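# Hook the bush-filled basket down into the tank

## Task

With the hook, lower the basket into the tank so that it sits upright on the tank's bottom, with all of its steel bushes still inside and motionless. It only counts if this holds without the robot supporting anything at the end.

## Robot and tools

ROBOT. One six-joint UR20-style arm on a mount (its base may be slightly tilted relative to the table). Instead of a gripper it carries a rigid steel J-shaped hook with no motor or sensor, so nothing in a call opens or closes it. A load stays on only through the hook's shape, gravity and friction. Joint ranges (rad), base outward: shoulder pan -3.142 to 3.142, shoulder lift -6.283 to 6.283, elbow 0.000 to 3.142, wrists 1-3 -6.283 to 6.283. Joint speed and acceleration are limited, commands lag about 0.17 s, and the elbow cannot straighten completely.

FRAMES. Scene frame: origin on the table surface below the arm base, +z up, +y to the left when facing along +x. Reported positions are in metres and orientation as a wxyz quaternion. The tool point is the centre of the hook's round bowl, midway through its 12 mm thickness (tool x). In tool axes the shank runs along +z, curves in a half circle toward -y, and the tip returns 40 mm along -z. The bowl floor is 22 mm toward +z from the tool point; the tip's end is 40 mm toward -z. The mouth (51 mm wide at the tip) faces tool -z, so it faces up when tool +z points down. The bowl seats a bar up to 40 mm thick lying along tool x. The load falls off if the mouth turns downward or the tip slides out from beneath the bar. A flat block juts about 9 cm from the last joint's axis toward hook -y and rotates with it. The wrist camera frame (link wrist_camera_optical) may be up to about 18 mm and 11 degrees off nominal.

execute_actions(actions). actions is a list of actions run in sequence. The robot has one arm, so each action is one table of 1 to 15 rows, and each row has 6 numbers in [-1, 1]: dx, dy, dz, rx, ry, rz. Every row plays for one 1/30 s step; an action always lasts 15 steps (0.5 s), and a shorter table repeats its final row. A row is an offset, not a pose: it is measured in the tool point's own axes from the tool point's measured pose at the start of that action (for a call's first action, the pose last reported). Rows do not add up; each refers to that same start. Scale: 1.0 equals 0.6 m for dx, dy, dz and 180 degrees for the rotation vector (rx, ry, rz). An empty list only returns state and images.

MOTION LIMITS. Each step, the commanded pose is clipped to at most 100 mm and 16 degrees from the measured pose, then pursued by damped inverse kinematics that favours position over orientation. When an action ends the arm only continues to the last clipped pose, so split long moves over several actions and re-command the rest. Heavy loads make the tool sag and tilt: compare the reported pose with what you sent and correct.

RESULTS. Each result gives end_effector_position, end_effector_quat_wxyz, linear (m/s) and angular (rad/s) velocities, a Joint positions line (URDF order), a Hand target line (the pose currently being driven to), camera images, and Wrist force / Wrist torque [x y z] in tool axes about the tool point. Force points from a touched surface back into the arm; the mounted tool's weight is already subtracted; offsets stay within about 10 N, noise SD up to 3.7 N, each axis saturates near 200 N; "no reading" is normal at first. The printed position can be off, more so at long reach. "pose unreachable" means the clearance check (mount included as arm) altered or refused the command.

FAULTS. Reaching a joint's load limit (shoulder pan 678, shoulder lift 678, elbow 398, each wrist 98.4 N m; held weight counts) or 150 N of outside force anywhere on arm, tool or load halts the arm for 10 s, drops the rest of the call, and lets the arm yield. Holding loads heats motors: a MOTOR HOT line appears at 70 °C, and at 85 °C an OVER-TEMPERATURE FAULT brakes the arm until it cools, possibly minutes. Heat persists into later scenes.

zoom_image(camera, region). camera is one of cam_head_left, cam_head_right, cam_high, cam_low (each 672x504) or cam_wrist (504x504). region is [x0, y0, x1, y1] in pixels of that camera's latest full image, origin at top-left, at most 504 by 504. Gives a closer view; moves nothing.

read_manual(section). Only "licences" (default): URDF licence texts. No motion.

finished_scene(scene). Pass the current scene's integer number (1 or 2). It waits while the robot holds the last command, then ends the scene irreversibly, reports success, and begins the next scene with its task. Answering without any tool call ends all remaining scenes.

WHILE THINKING the simulation runs and the arm keeps its last command. Loose objects may occasionally get nudged.

AVOID: dropping the basket or spilling bushes, slamming or hard contacts, strong pushes, and anything leaving the table, which fails the task. Move smoothly with modest effort, and leave the basket resting on its own before ending.

Each tool is called after "Call:" as name(argument=value, ...) on one line, values as JSON.

## Session

Call:
execute_actions(actions=[])

Scene clock: 0.00 s.
end_effector_position=(+1.1024, -0.0448, +0.3130) end_effector_quat_wxyz=(+0.257, -0.194, +0.847, +0.424) end_effector_velocity=(-0.000, +0.001, -0.001) end_effector_angular_velocity=(+0.001, +0.002, +0.001)
Joint positions: [-0.485 -1.199  1.911 -1.966 -0.556 -2.706]
Joint velocities: [ 0.001  0.001 -0.     0.001 -0.     0.   ]
Motor temperatures (°C, as the motors report them): [25 26 24 28 30 28]
Wrist force (N, on the end effector, along its own x y z axes, offset not removed): no reading
Wrist torque (N m, same axes, about the end effector's origin, offset not removed): no reading
Hand target: +1.102, -0.045, +0.313; +0.257, -0.194, +0.847, +0.424

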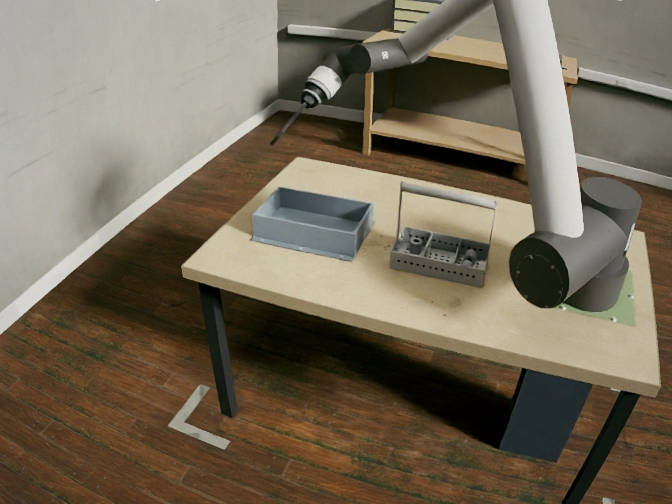

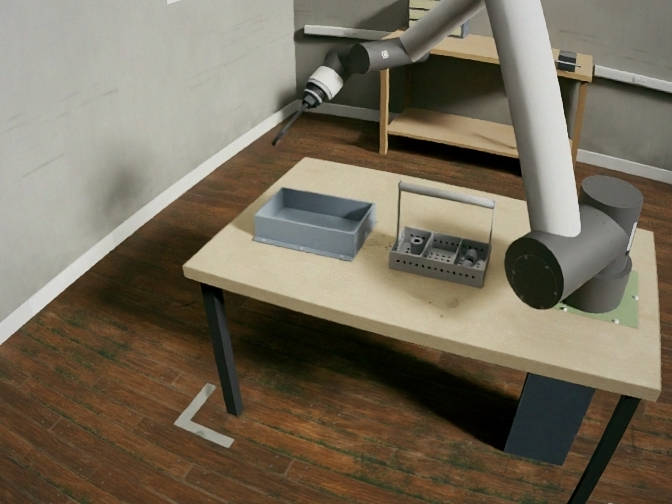

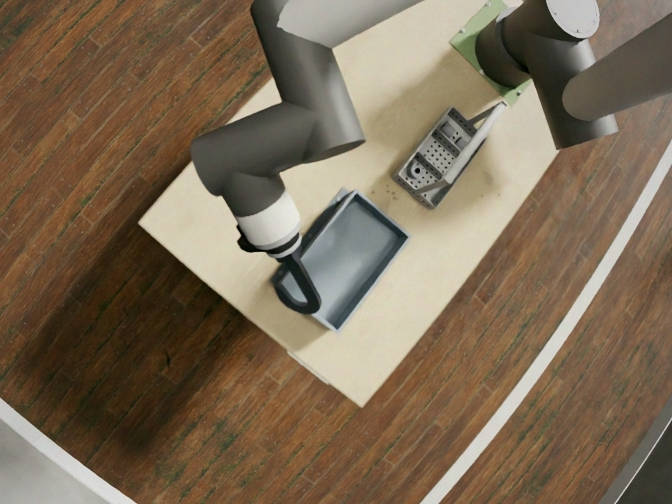

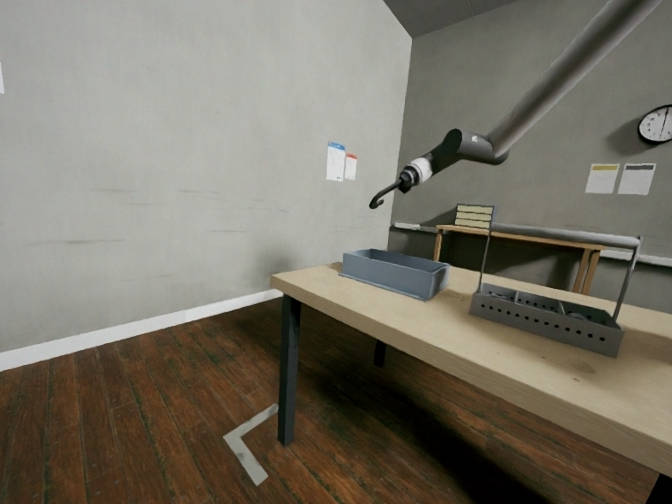

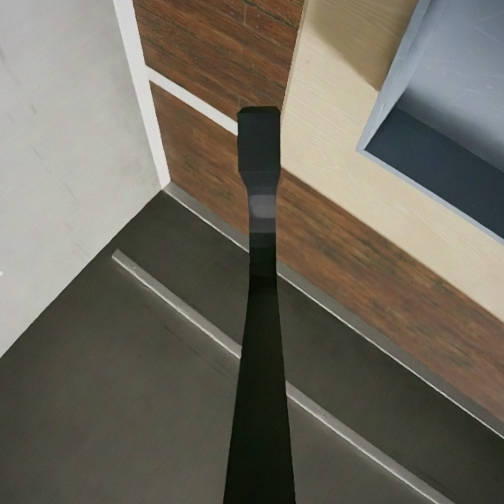

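Call:
zoom_image(camera="cam_head_left", region=[370, 160, 530, 300])

Call:
zoom_image(camera="cam_high", region=[370, 80, 530, 220])

Call:
zoom_image(camera="cam_low", region=[320, 200, 660, 380])

Region (370, 160, 530, 300) of cam_head_left's 672x504 image, scaled by 3.150, with more detail than that image has; it fills the top 441 rows of this view, and the rest is white.

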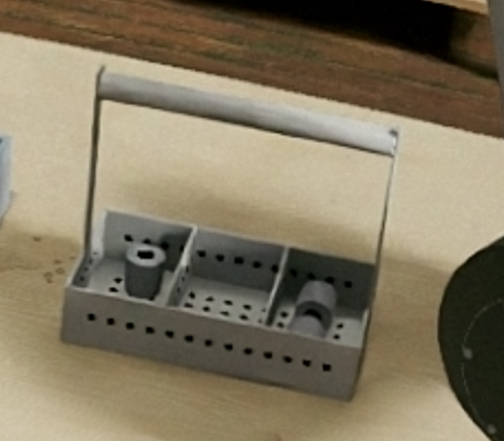

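Region (370, 80, 530, 220) of cam_high's 672x504 image, scaled by 3.150, with more detail than that image has; it fills the top 441 rows of this view, and the rest is white.

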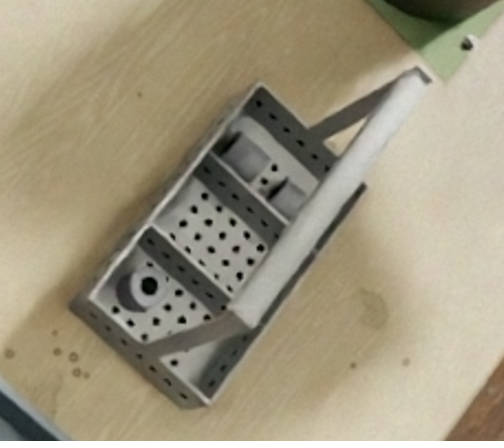

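Region (320, 200, 660, 380) of cam_low's 672x504 image, scaled by 1.482, with more detail than that image has; it fills the top 267 rows of this view, and the rest is white.

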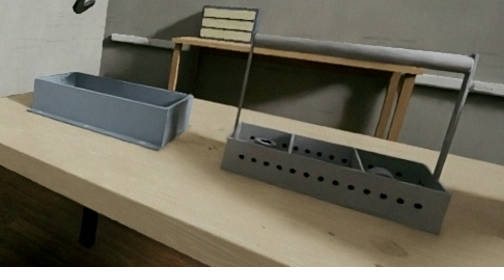

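Call:
execute_actions(actions=[[[0,0,0,0.284,0.172,0.130]]])

Scene clock: 3.33 s.
end_effector_position=(+1.1066, -0.0431, +0.3220) end_effector_quat_wxyz=(+0.118, -0.101, +0.971, +0.184) end_effector_velocity=(-0.007, +0.019, -0.008) end_effector_angular_velocity=(-1.181, +0.672, -0.643)
Joint positions: [-0.316 -1.264  1.865 -2.229 -1.125 -2.105]
Joint velocities: [ 0.479 -0.002 -0.213 -0.038 -1.401  1.151]
Motor temperatures (°C, as the motors report them): [25 26 24 28 30 28]
Wrist force (N, on the end effector, along its own x y z axes, offset not removed): [3.4 3.6 0.3]
Wrist torque (N m, same axes, about the end effector's origin, offset not removed): [0.89 -0.71 0.14]
Hand target: +1.104, -0.048, +0.322; +0.081, -0.061, +0.989, +0.108
Off the commanded pose: 0.010 m, 28 deg; orientation clipped at the last step of the last action.

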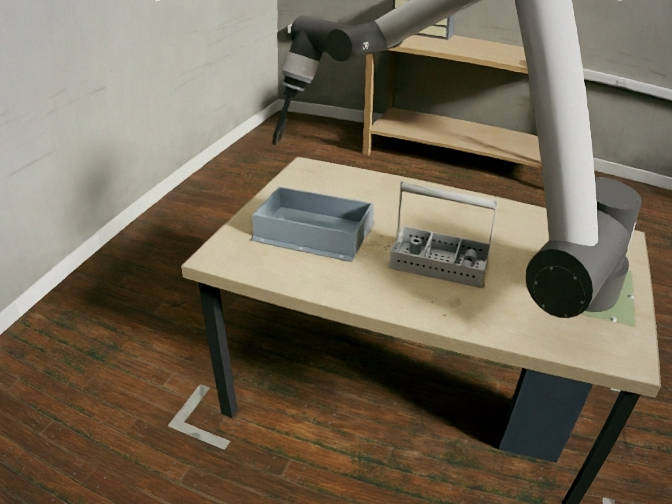

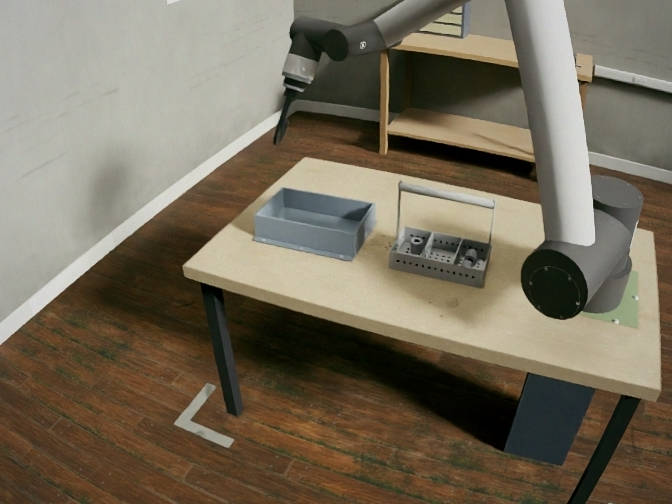

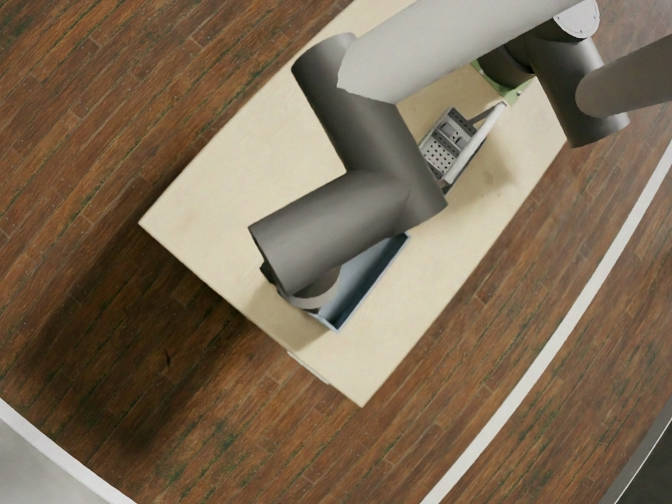

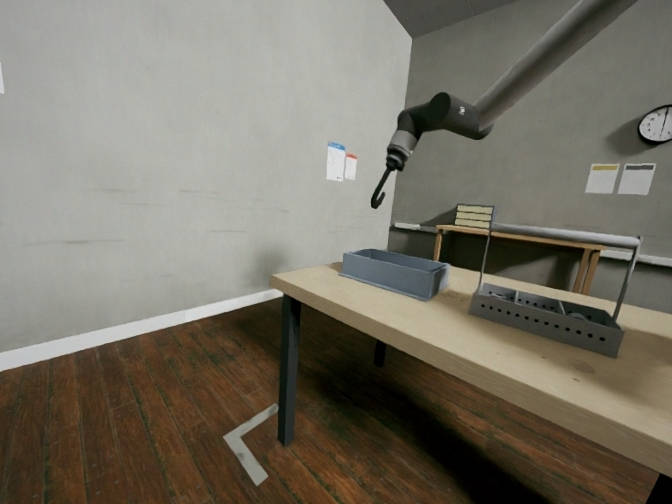

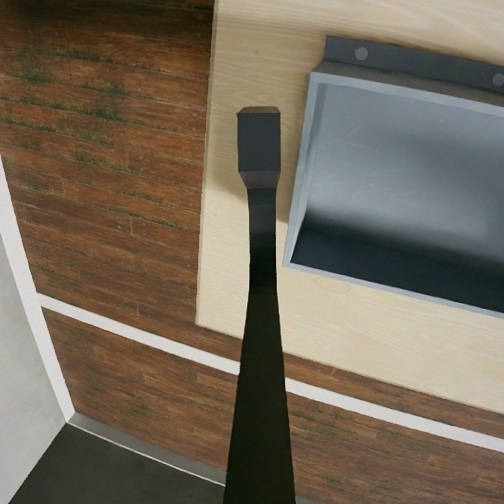

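Call:
execute_actions(actions=[[[0.182,0.2,-0.216,0.118,0.076,0.065]],[[0,0,0,0,0,0]]])

Scene clock: 4.73 s.
end_effector_position=(+0.9529, +0.0000, +0.4476) end_effector_quat_wxyz=(+0.001, -0.001, +1.000, +0.001) end_effector_velocity=(+0.001, -0.001, +0.001) end_effector_angular_velocity=(+0.000, -0.001, -0.000)
Joint positions: [-0.157 -1.452  1.859 -1.977 -1.559 -1.754]
Joint velocities: [-0.001  0.    -0.001  0.     0.    -0.   ]
Motor temperatures (°C, as the motors report them): [25 26 24 28 30 28]
Wrist force (N, on the end effector, along its own x y z axes, offset not removed): [3.0 4.0 1.0]
Wrist torque (N m, same axes, about the end effector's origin, offset not removed): [0.94 -0.59 0.17]
Hand target: +0.953, -0.000, +0.448; +0.001, -0.000, +1.000, +0.001
Off the commanded pose: 0.000 m, 0 deg.

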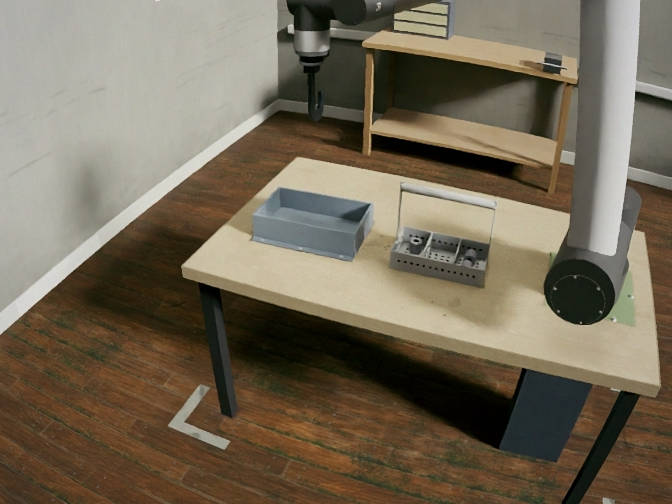

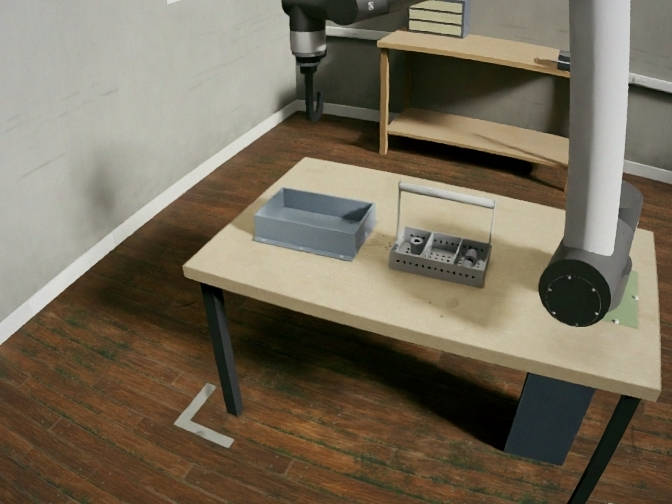

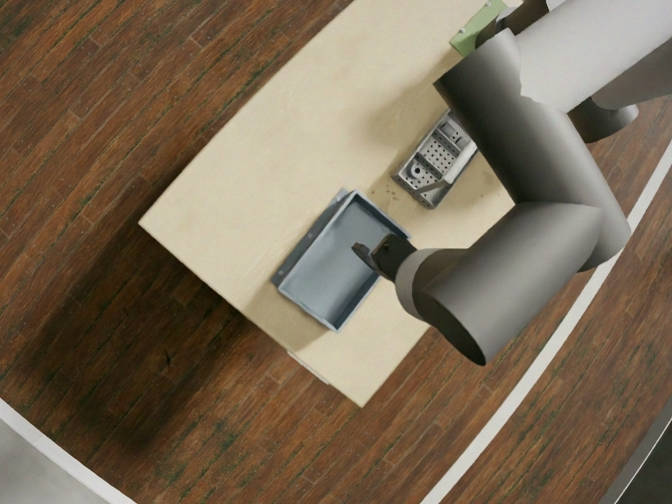

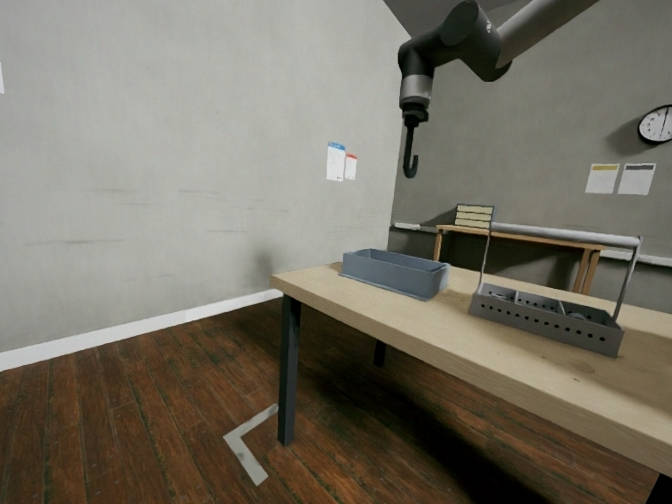

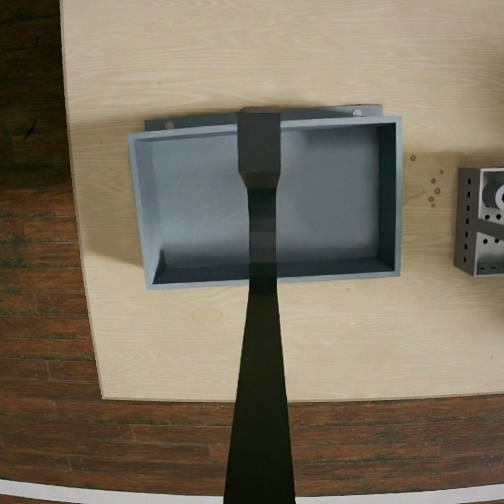

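Call:
zoom_image(camera="cam_wrist", region=[110, 80, 504, 310])

Region (110, 80, 504, 310) of cam_wrist's 504x504 image, scaled by 1.279, with more detail than that image has; it fills the top 294 rows of this view, and the rest is white.

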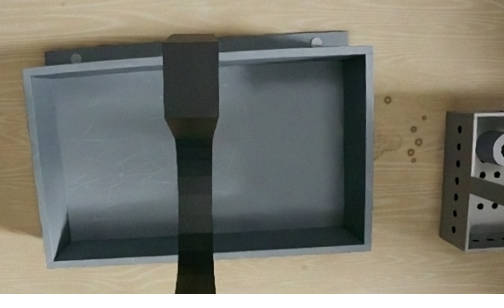

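Call:
execute_actions(actions=[[[0.39,0,-0.043,0,0,0]],[[0.4,0,-0.043,0,0,0]],[[0,0,0,0,0,0]]])

Scene clock: 8.40 s.
end_effector_position=(+0.5024, +0.0024, +0.4890) end_effector_quat_wxyz=(+0.000, +0.000, +1.000, +0.000) end_effector_velocity=(+0.001, +0.000, +0.001) end_effector_angular_velocity=(-0.001, -0.001, +0.001)
Joint positions: [-0.324 -2.069  2.274 -1.773 -1.561 -1.92 ]
Joint velocities: [ 0.001 -0.    -0.001 -0.001 -0.     0.   ]
Motor temperatures (°C, as the motors report them): [25 26 24 28 30 28]
Wrist force (N, on the end effector, along its own x y z axes, offset not removed): [1.2 2.1 4.1]
Wrist torque (N m, same axes, about the end effector's origin, offset not removed): [0.71 -0.32 0.24]
Hand target: +0.502, +0.002, +0.489; +0.000, -0.000, +1.000, +0.000
Off the commanded pose: 0.000 m, 0 deg.

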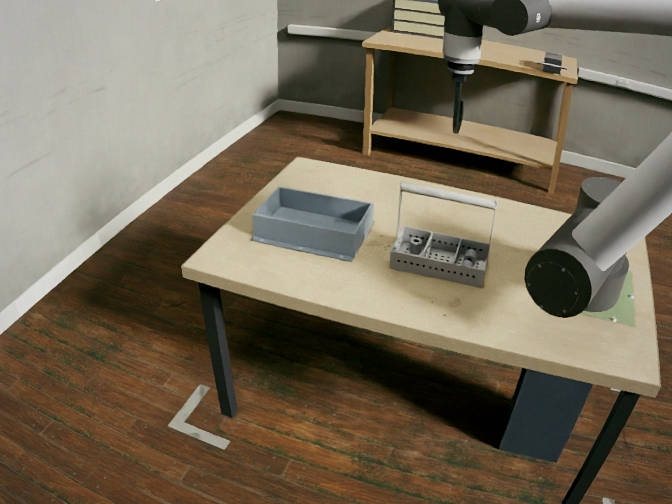

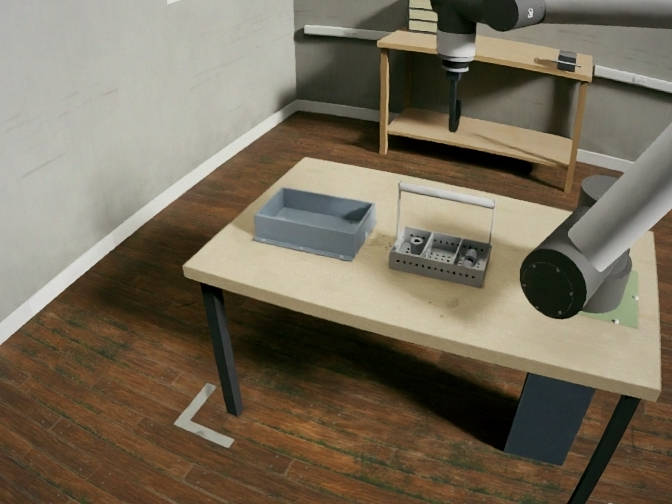

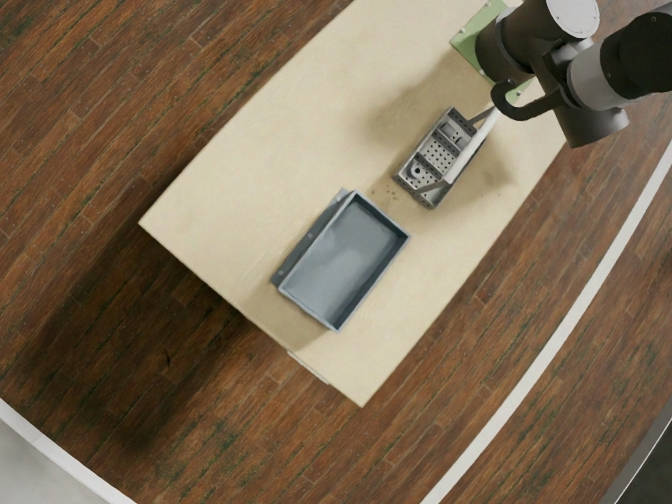

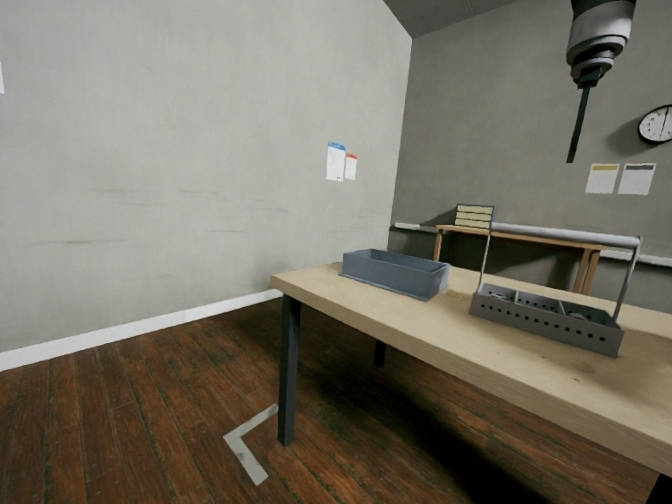

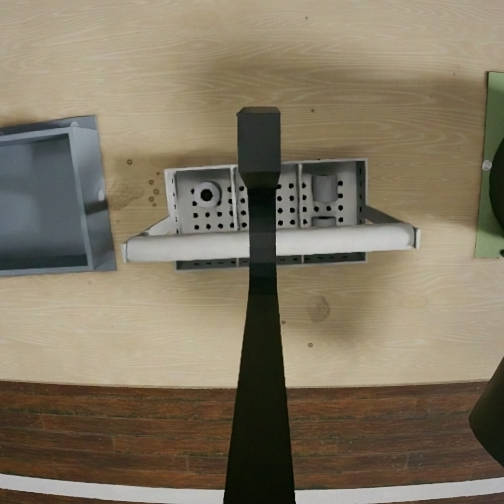

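Call:
zoom_image(camera="cam_wrist", region=[100, 140, 440, 290])

Region (100, 140, 440, 290) of cam_wrist's 504x504 image, scaled by 1.482, with more detail than that image has; it fills the top 222 rows of this view, and the rest is white.

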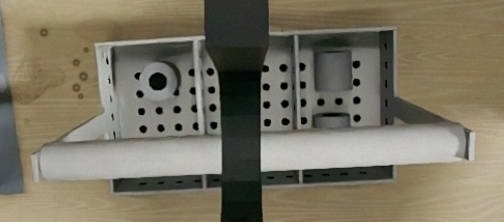

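Call:
execute_actions(actions=[[[0.05,0.272,0.265,0,0,-0.0167]],[[0,0,0,0,0,0]]])

Scene clock: 11.70 s.
end_effector_position=(+0.4685, +0.1588, +0.3357) end_effector_quat_wxyz=(-0.001, -0.028, +1.000, +0.004) end_effector_velocity=(+0.001, +0.000, +0.002) end_effector_angular_velocity=(+0.000, -0.003, +0.001)
Joint positions: [-0.006 -1.986  2.458 -2.041 -1.554 -1.657]
Joint velocities: [ 0.001 -0.002 -0.002  0.001  0.    -0.001]
Motor temperatures (°C, as the motors report them): [25 26 24 28 30 28]
Wrist force (N, on the end effector, along its own x y z axes, offset not removed): [4.1 1.8 4.3]
Wrist torque (N m, same axes, about the end effector's origin, offset not removed): [0.63 -0.82 0.11]
Hand target: +0.469, +0.159, +0.336; -0.001, -0.028, +1.000, +0.004
Off the commanded pose: 0.000 m, 0 deg.

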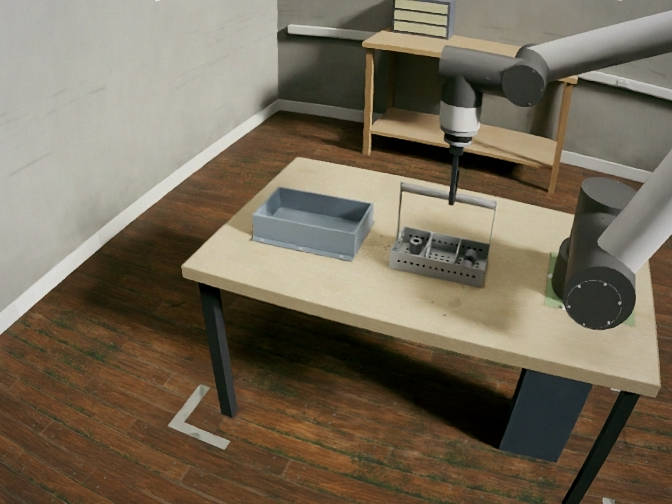

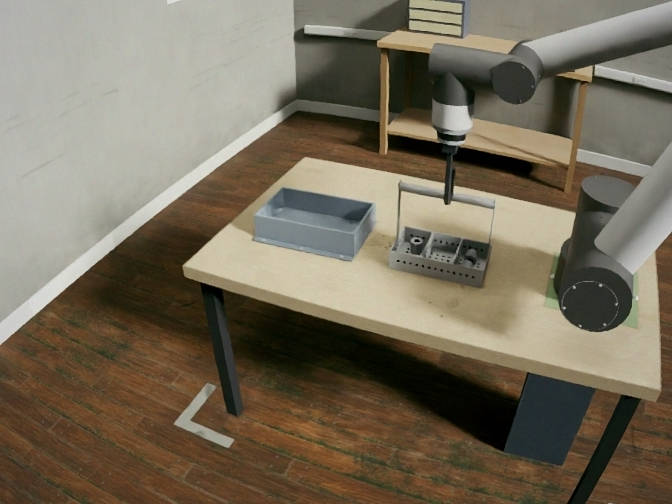

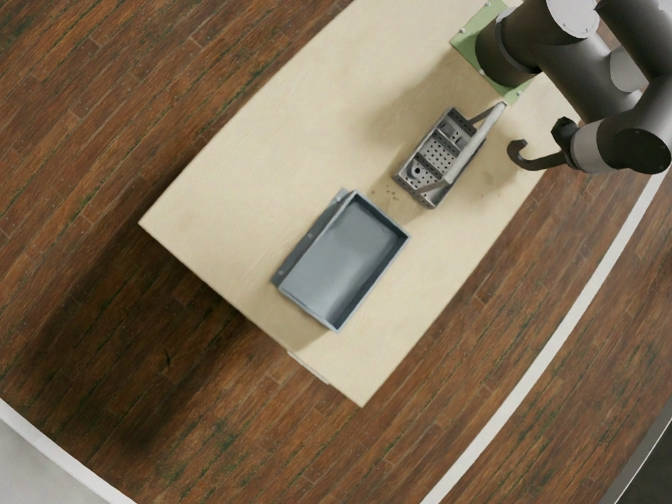

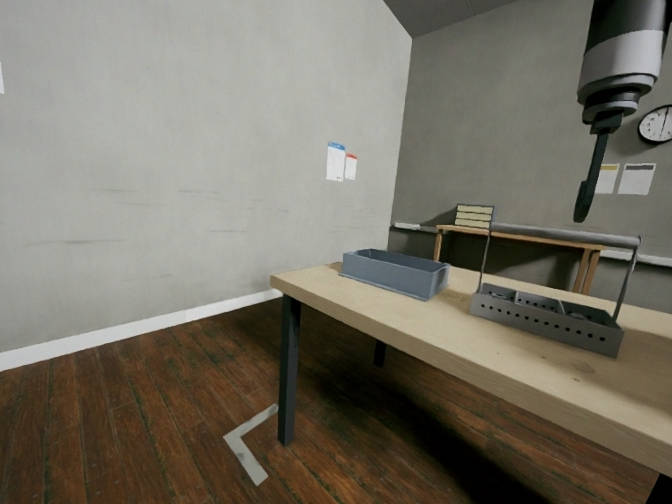

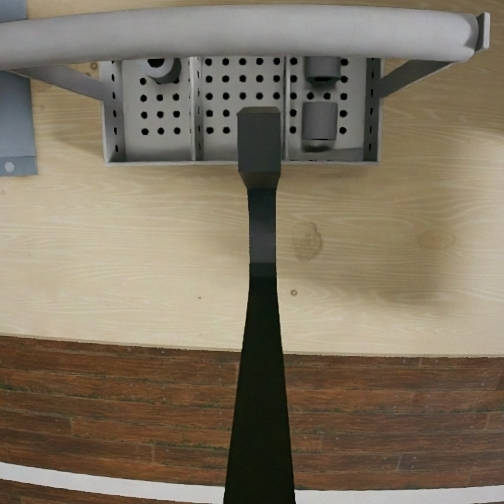

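Call:
execute_actions(actions=[[[-0.0125,0,0.26,0,0,0]],[[0,0,0,0,0,0]]])

Scene clock: 13.80 s.
end_effector_position=(+0.4731, +0.1599, +0.1831) end_effector_quat_wxyz=(-0.002, -0.028, +1.000, +0.004) end_effector_velocity=(+0.000, +0.000, -0.000) end_effector_angular_velocity=(+0.001, +0.000, -0.000)
Joint positions: [-0.001 -1.787  2.615 -2.394 -1.553 -1.652]
Joint velocities: [-0.     0.001  0.    -0.     0.001  0.   ]
Motor temperatures (°C, as the motors report them): [25 26 24 28 30 28]
Wrist force (N, on the end effector, along its own x y z axes, offset not removed): [2.7 2.6 3.0]
Wrist torque (N m, same axes, about the end effector's origin, offset not removed): [0.84 -0.52 0.17]
Hand target: +0.473, +0.160, +0.183; -0.002, -0.028, +1.000, +0.004
Off the commanded pose: 0.000 m, 0 deg.

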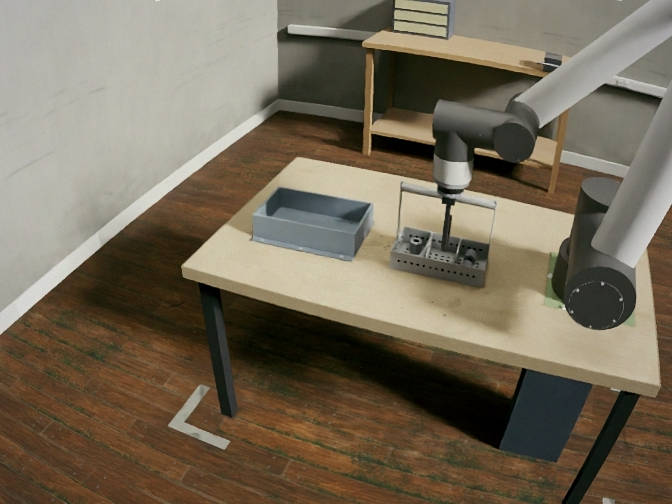

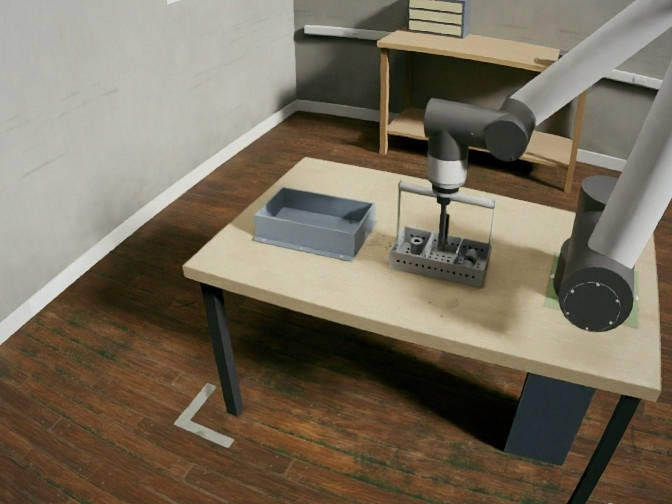

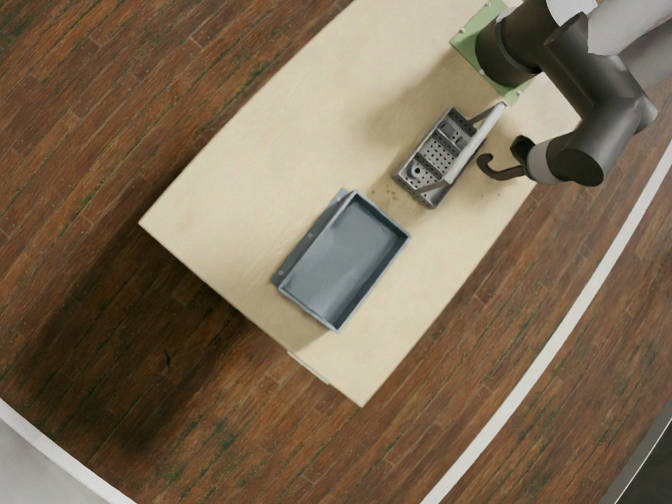

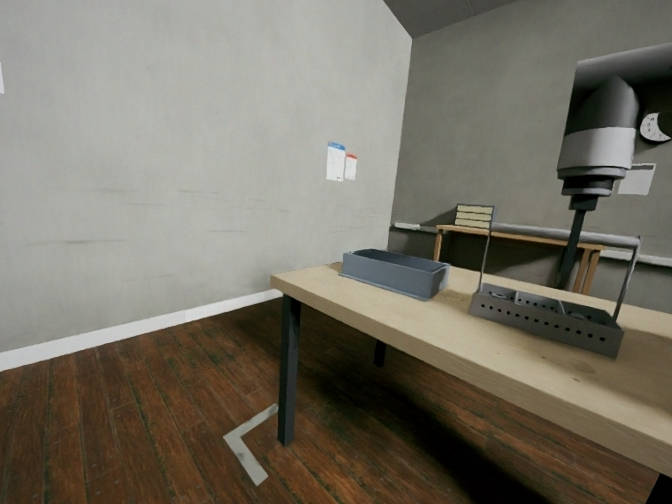

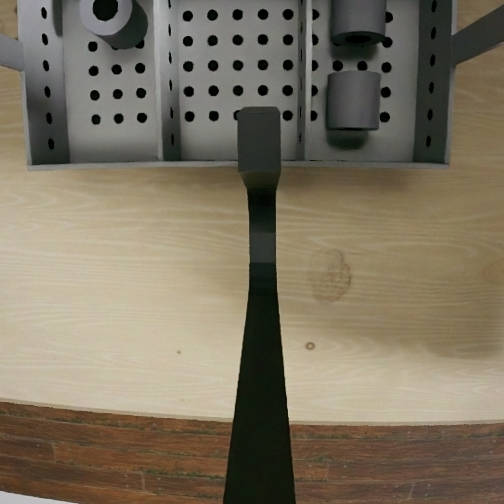

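Call:
zoom_image(camera="cam_low", region=[460, 150, 672, 360])

Call:
zoom_image(camera="cam_head_left", region=[380, 140, 520, 290])

Region (460, 150, 672, 360) of cam_low's 672x504 image, scaled by 2.377, with more detail than that image has; it fills the top 499 rows of this view, and the rest is white.

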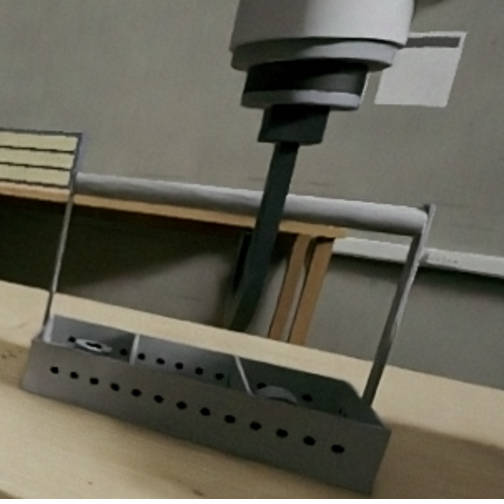

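Region (380, 140, 520, 290) of cam_head_left's 672x504 image, scaled by 3.360, with more detail than that image has; it fills the left 470 columns of this view, and the rest is white.

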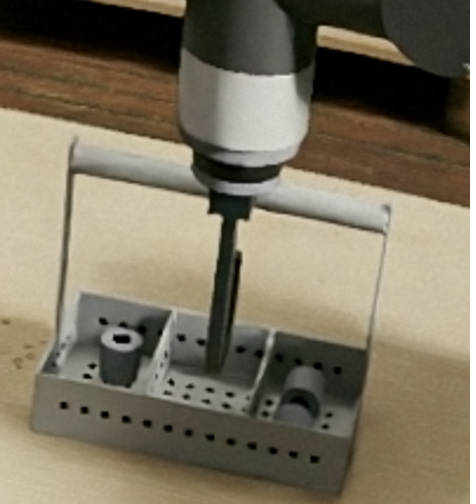

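Call:
execute_actions(actions=[[[-0.007,-0.143,0,0,0,0]],[[0,0,0,0,0,0]]])

Scene clock: 16.20 s.
end_effector_position=(+0.4819, +0.0750, +0.1825) end_effector_quat_wxyz=(-0.002, -0.027, +1.000, +0.004) end_effector_velocity=(-0.001, +0.000, -0.001) end_effector_angular_velocity=(-0.000, +0.001, +0.000)
Joint positions: [-0.182 -1.814  2.633 -2.382 -1.555 -1.833]
Joint velocities: [ 0.    -0.     0.001 -0.    -0.     0.   ]
Motor temperatures (°C, as the motors report them): [25 26 24 28 30 28]
Wrist force (N, on the end effector, along its own x y z axes, offset not removed): [3.1 1.9 4.3]
Wrist torque (N m, same axes, about the end effector's origin, offset not removed): [0.68 -0.68 0.12]
Hand target: +0.482, +0.075, +0.182; -0.002, -0.028, +1.000, +0.004
Off the commanded pose: 0.000 m, 0 deg.

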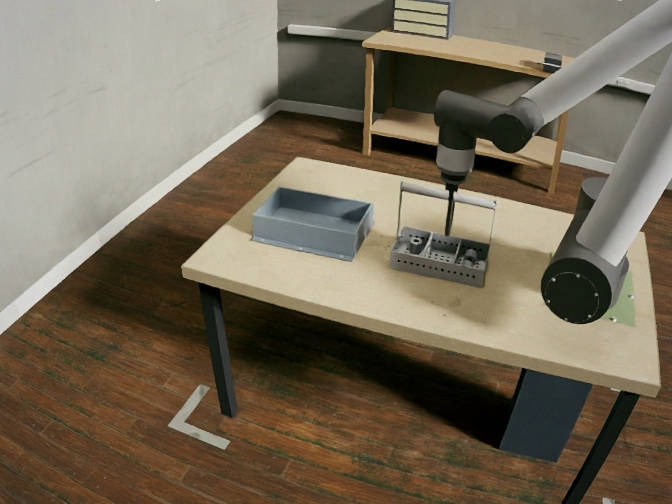

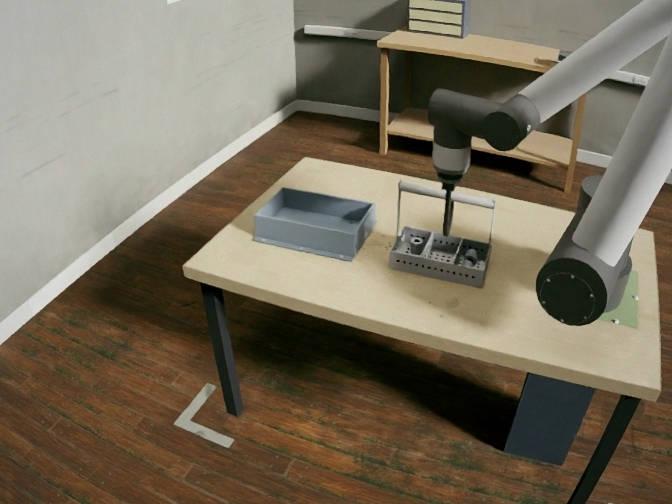

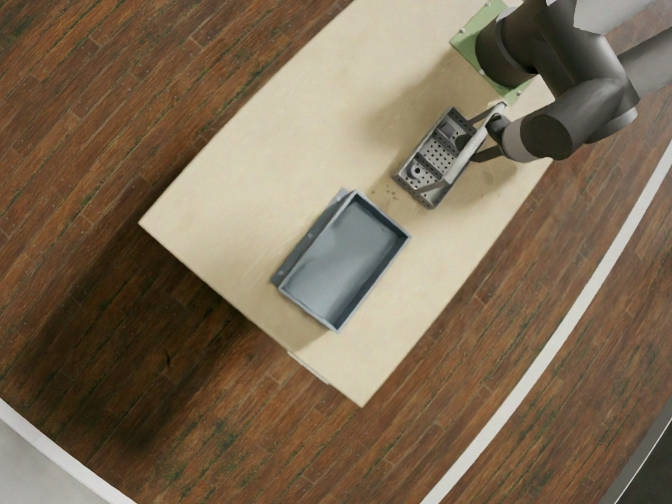

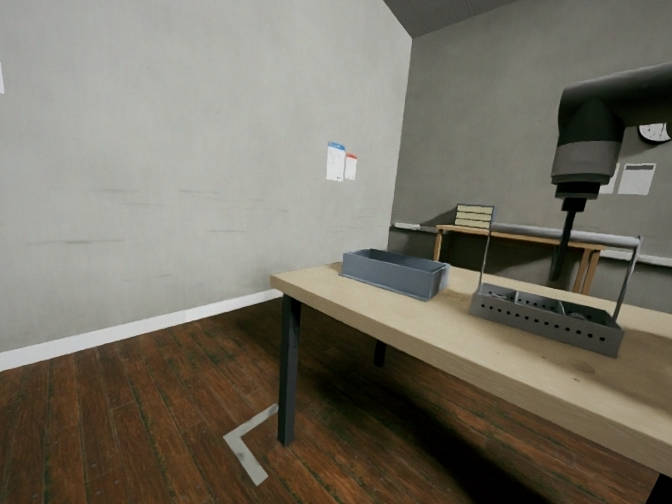

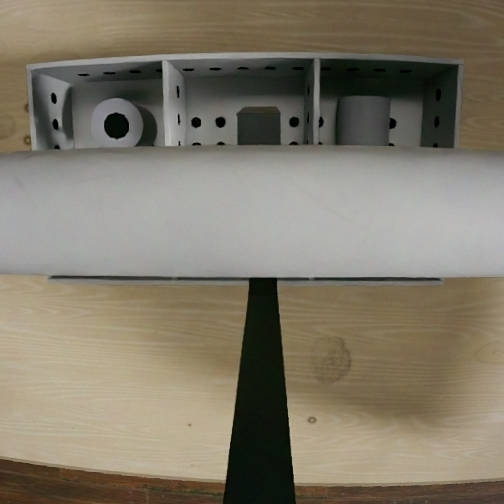

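Call:
zoom_image(camera="cam_wrist", region=[180, 60, 340, 320])

Call:
zoom_image(camera="cam_low", region=[500, 170, 640, 310])

Region (180, 60, 340, 320) of cam_wrist's 504x504 image, scaled by 1.938, with more detail than that image has; it fills the left 310 columns of this view, and the rest is white.

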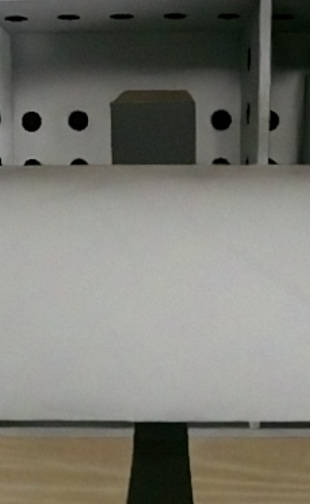

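Region (500, 170, 640, 310) of cam_low's 672x504 image, scaled by 3.600, with more detail than that image has.

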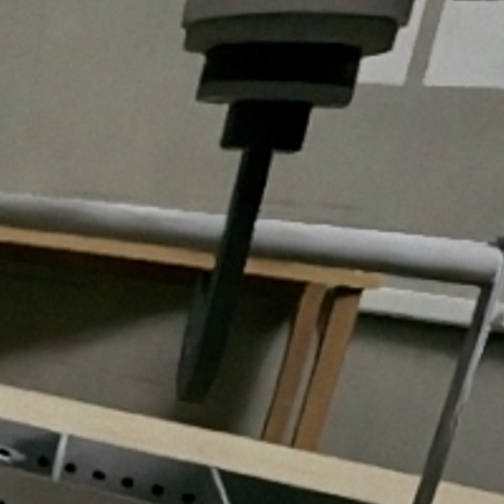

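Call:
execute_actions(actions=[[[0,-0.033,0,0,0,0]],[[0,0,0,0,0,0]]])

Scene clock: 19.47 s.
end_effector_position=(+0.4829, +0.0554, +0.1823) end_effector_quat_wxyz=(-0.002, -0.028, +1.000, +0.004) end_effector_velocity=(+0.001, -0.000, +0.000) end_effector_angular_velocity=(+0.001, +0.000, -0.001)
Joint positions: [-0.224 -1.819  2.636 -2.38  -1.555 -1.876]
Joint velocities: [-0.001  0.001 -0.002  0.001  0.001 -0.   ]
Motor temperatures (°C, as the motors report them): [25 26 24 28 30 28]
Wrist force (N, on the end effector, along its own x y z axes, offset not removed): [1.8 1.6 3.5]
Wrist torque (N m, same axes, about the end effector's origin, offset not removed): [0.60 -0.34 0.19]
Hand target: +0.483, +0.055, +0.182; -0.002, -0.028, +1.000, +0.004
Off the commanded pose: 0.000 m, 0 deg.

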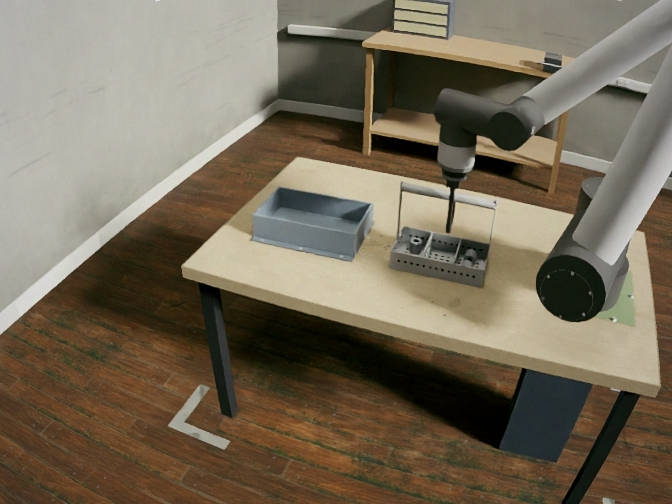

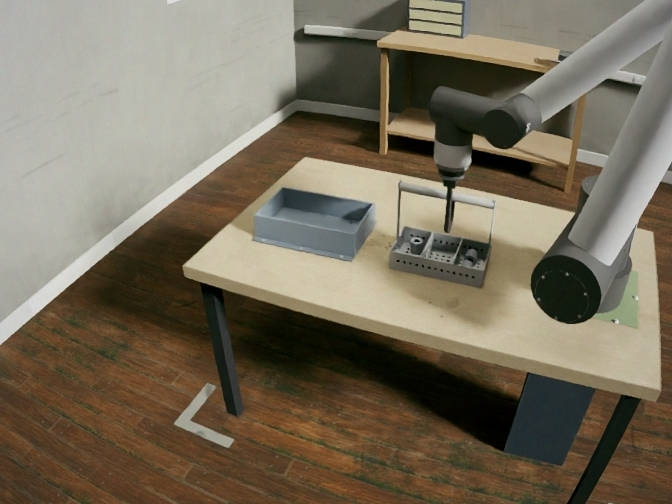

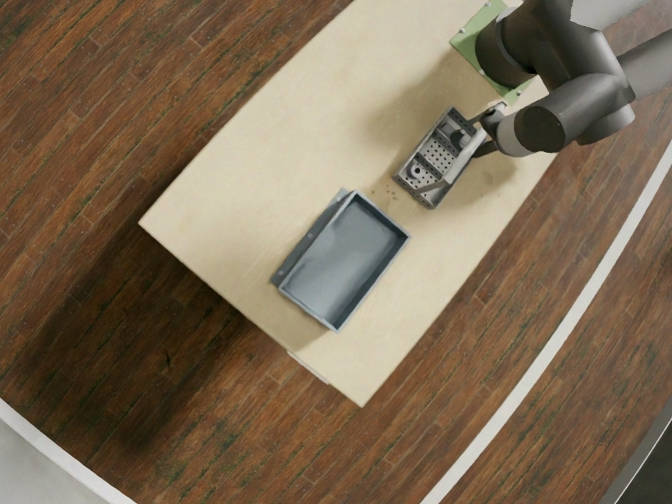

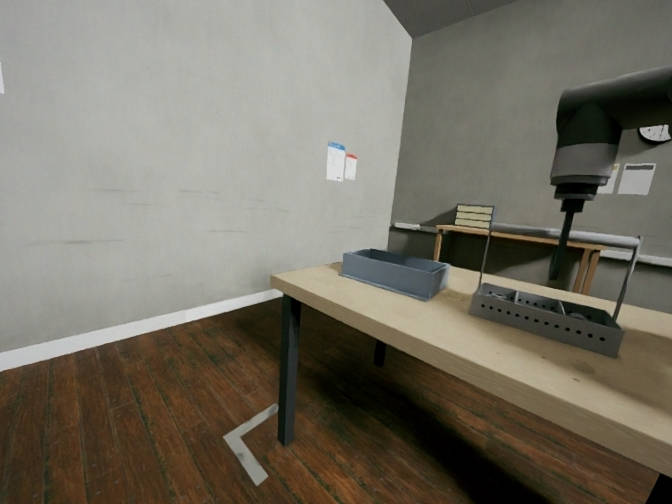

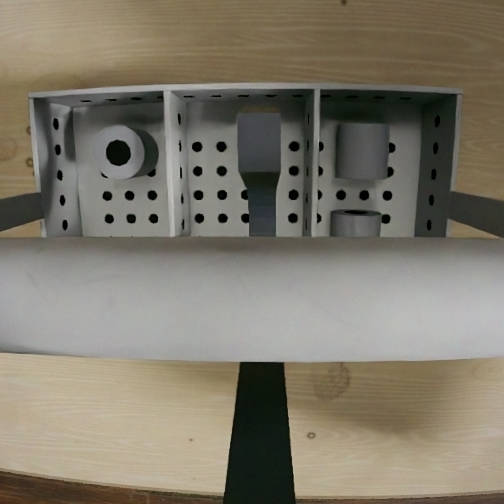

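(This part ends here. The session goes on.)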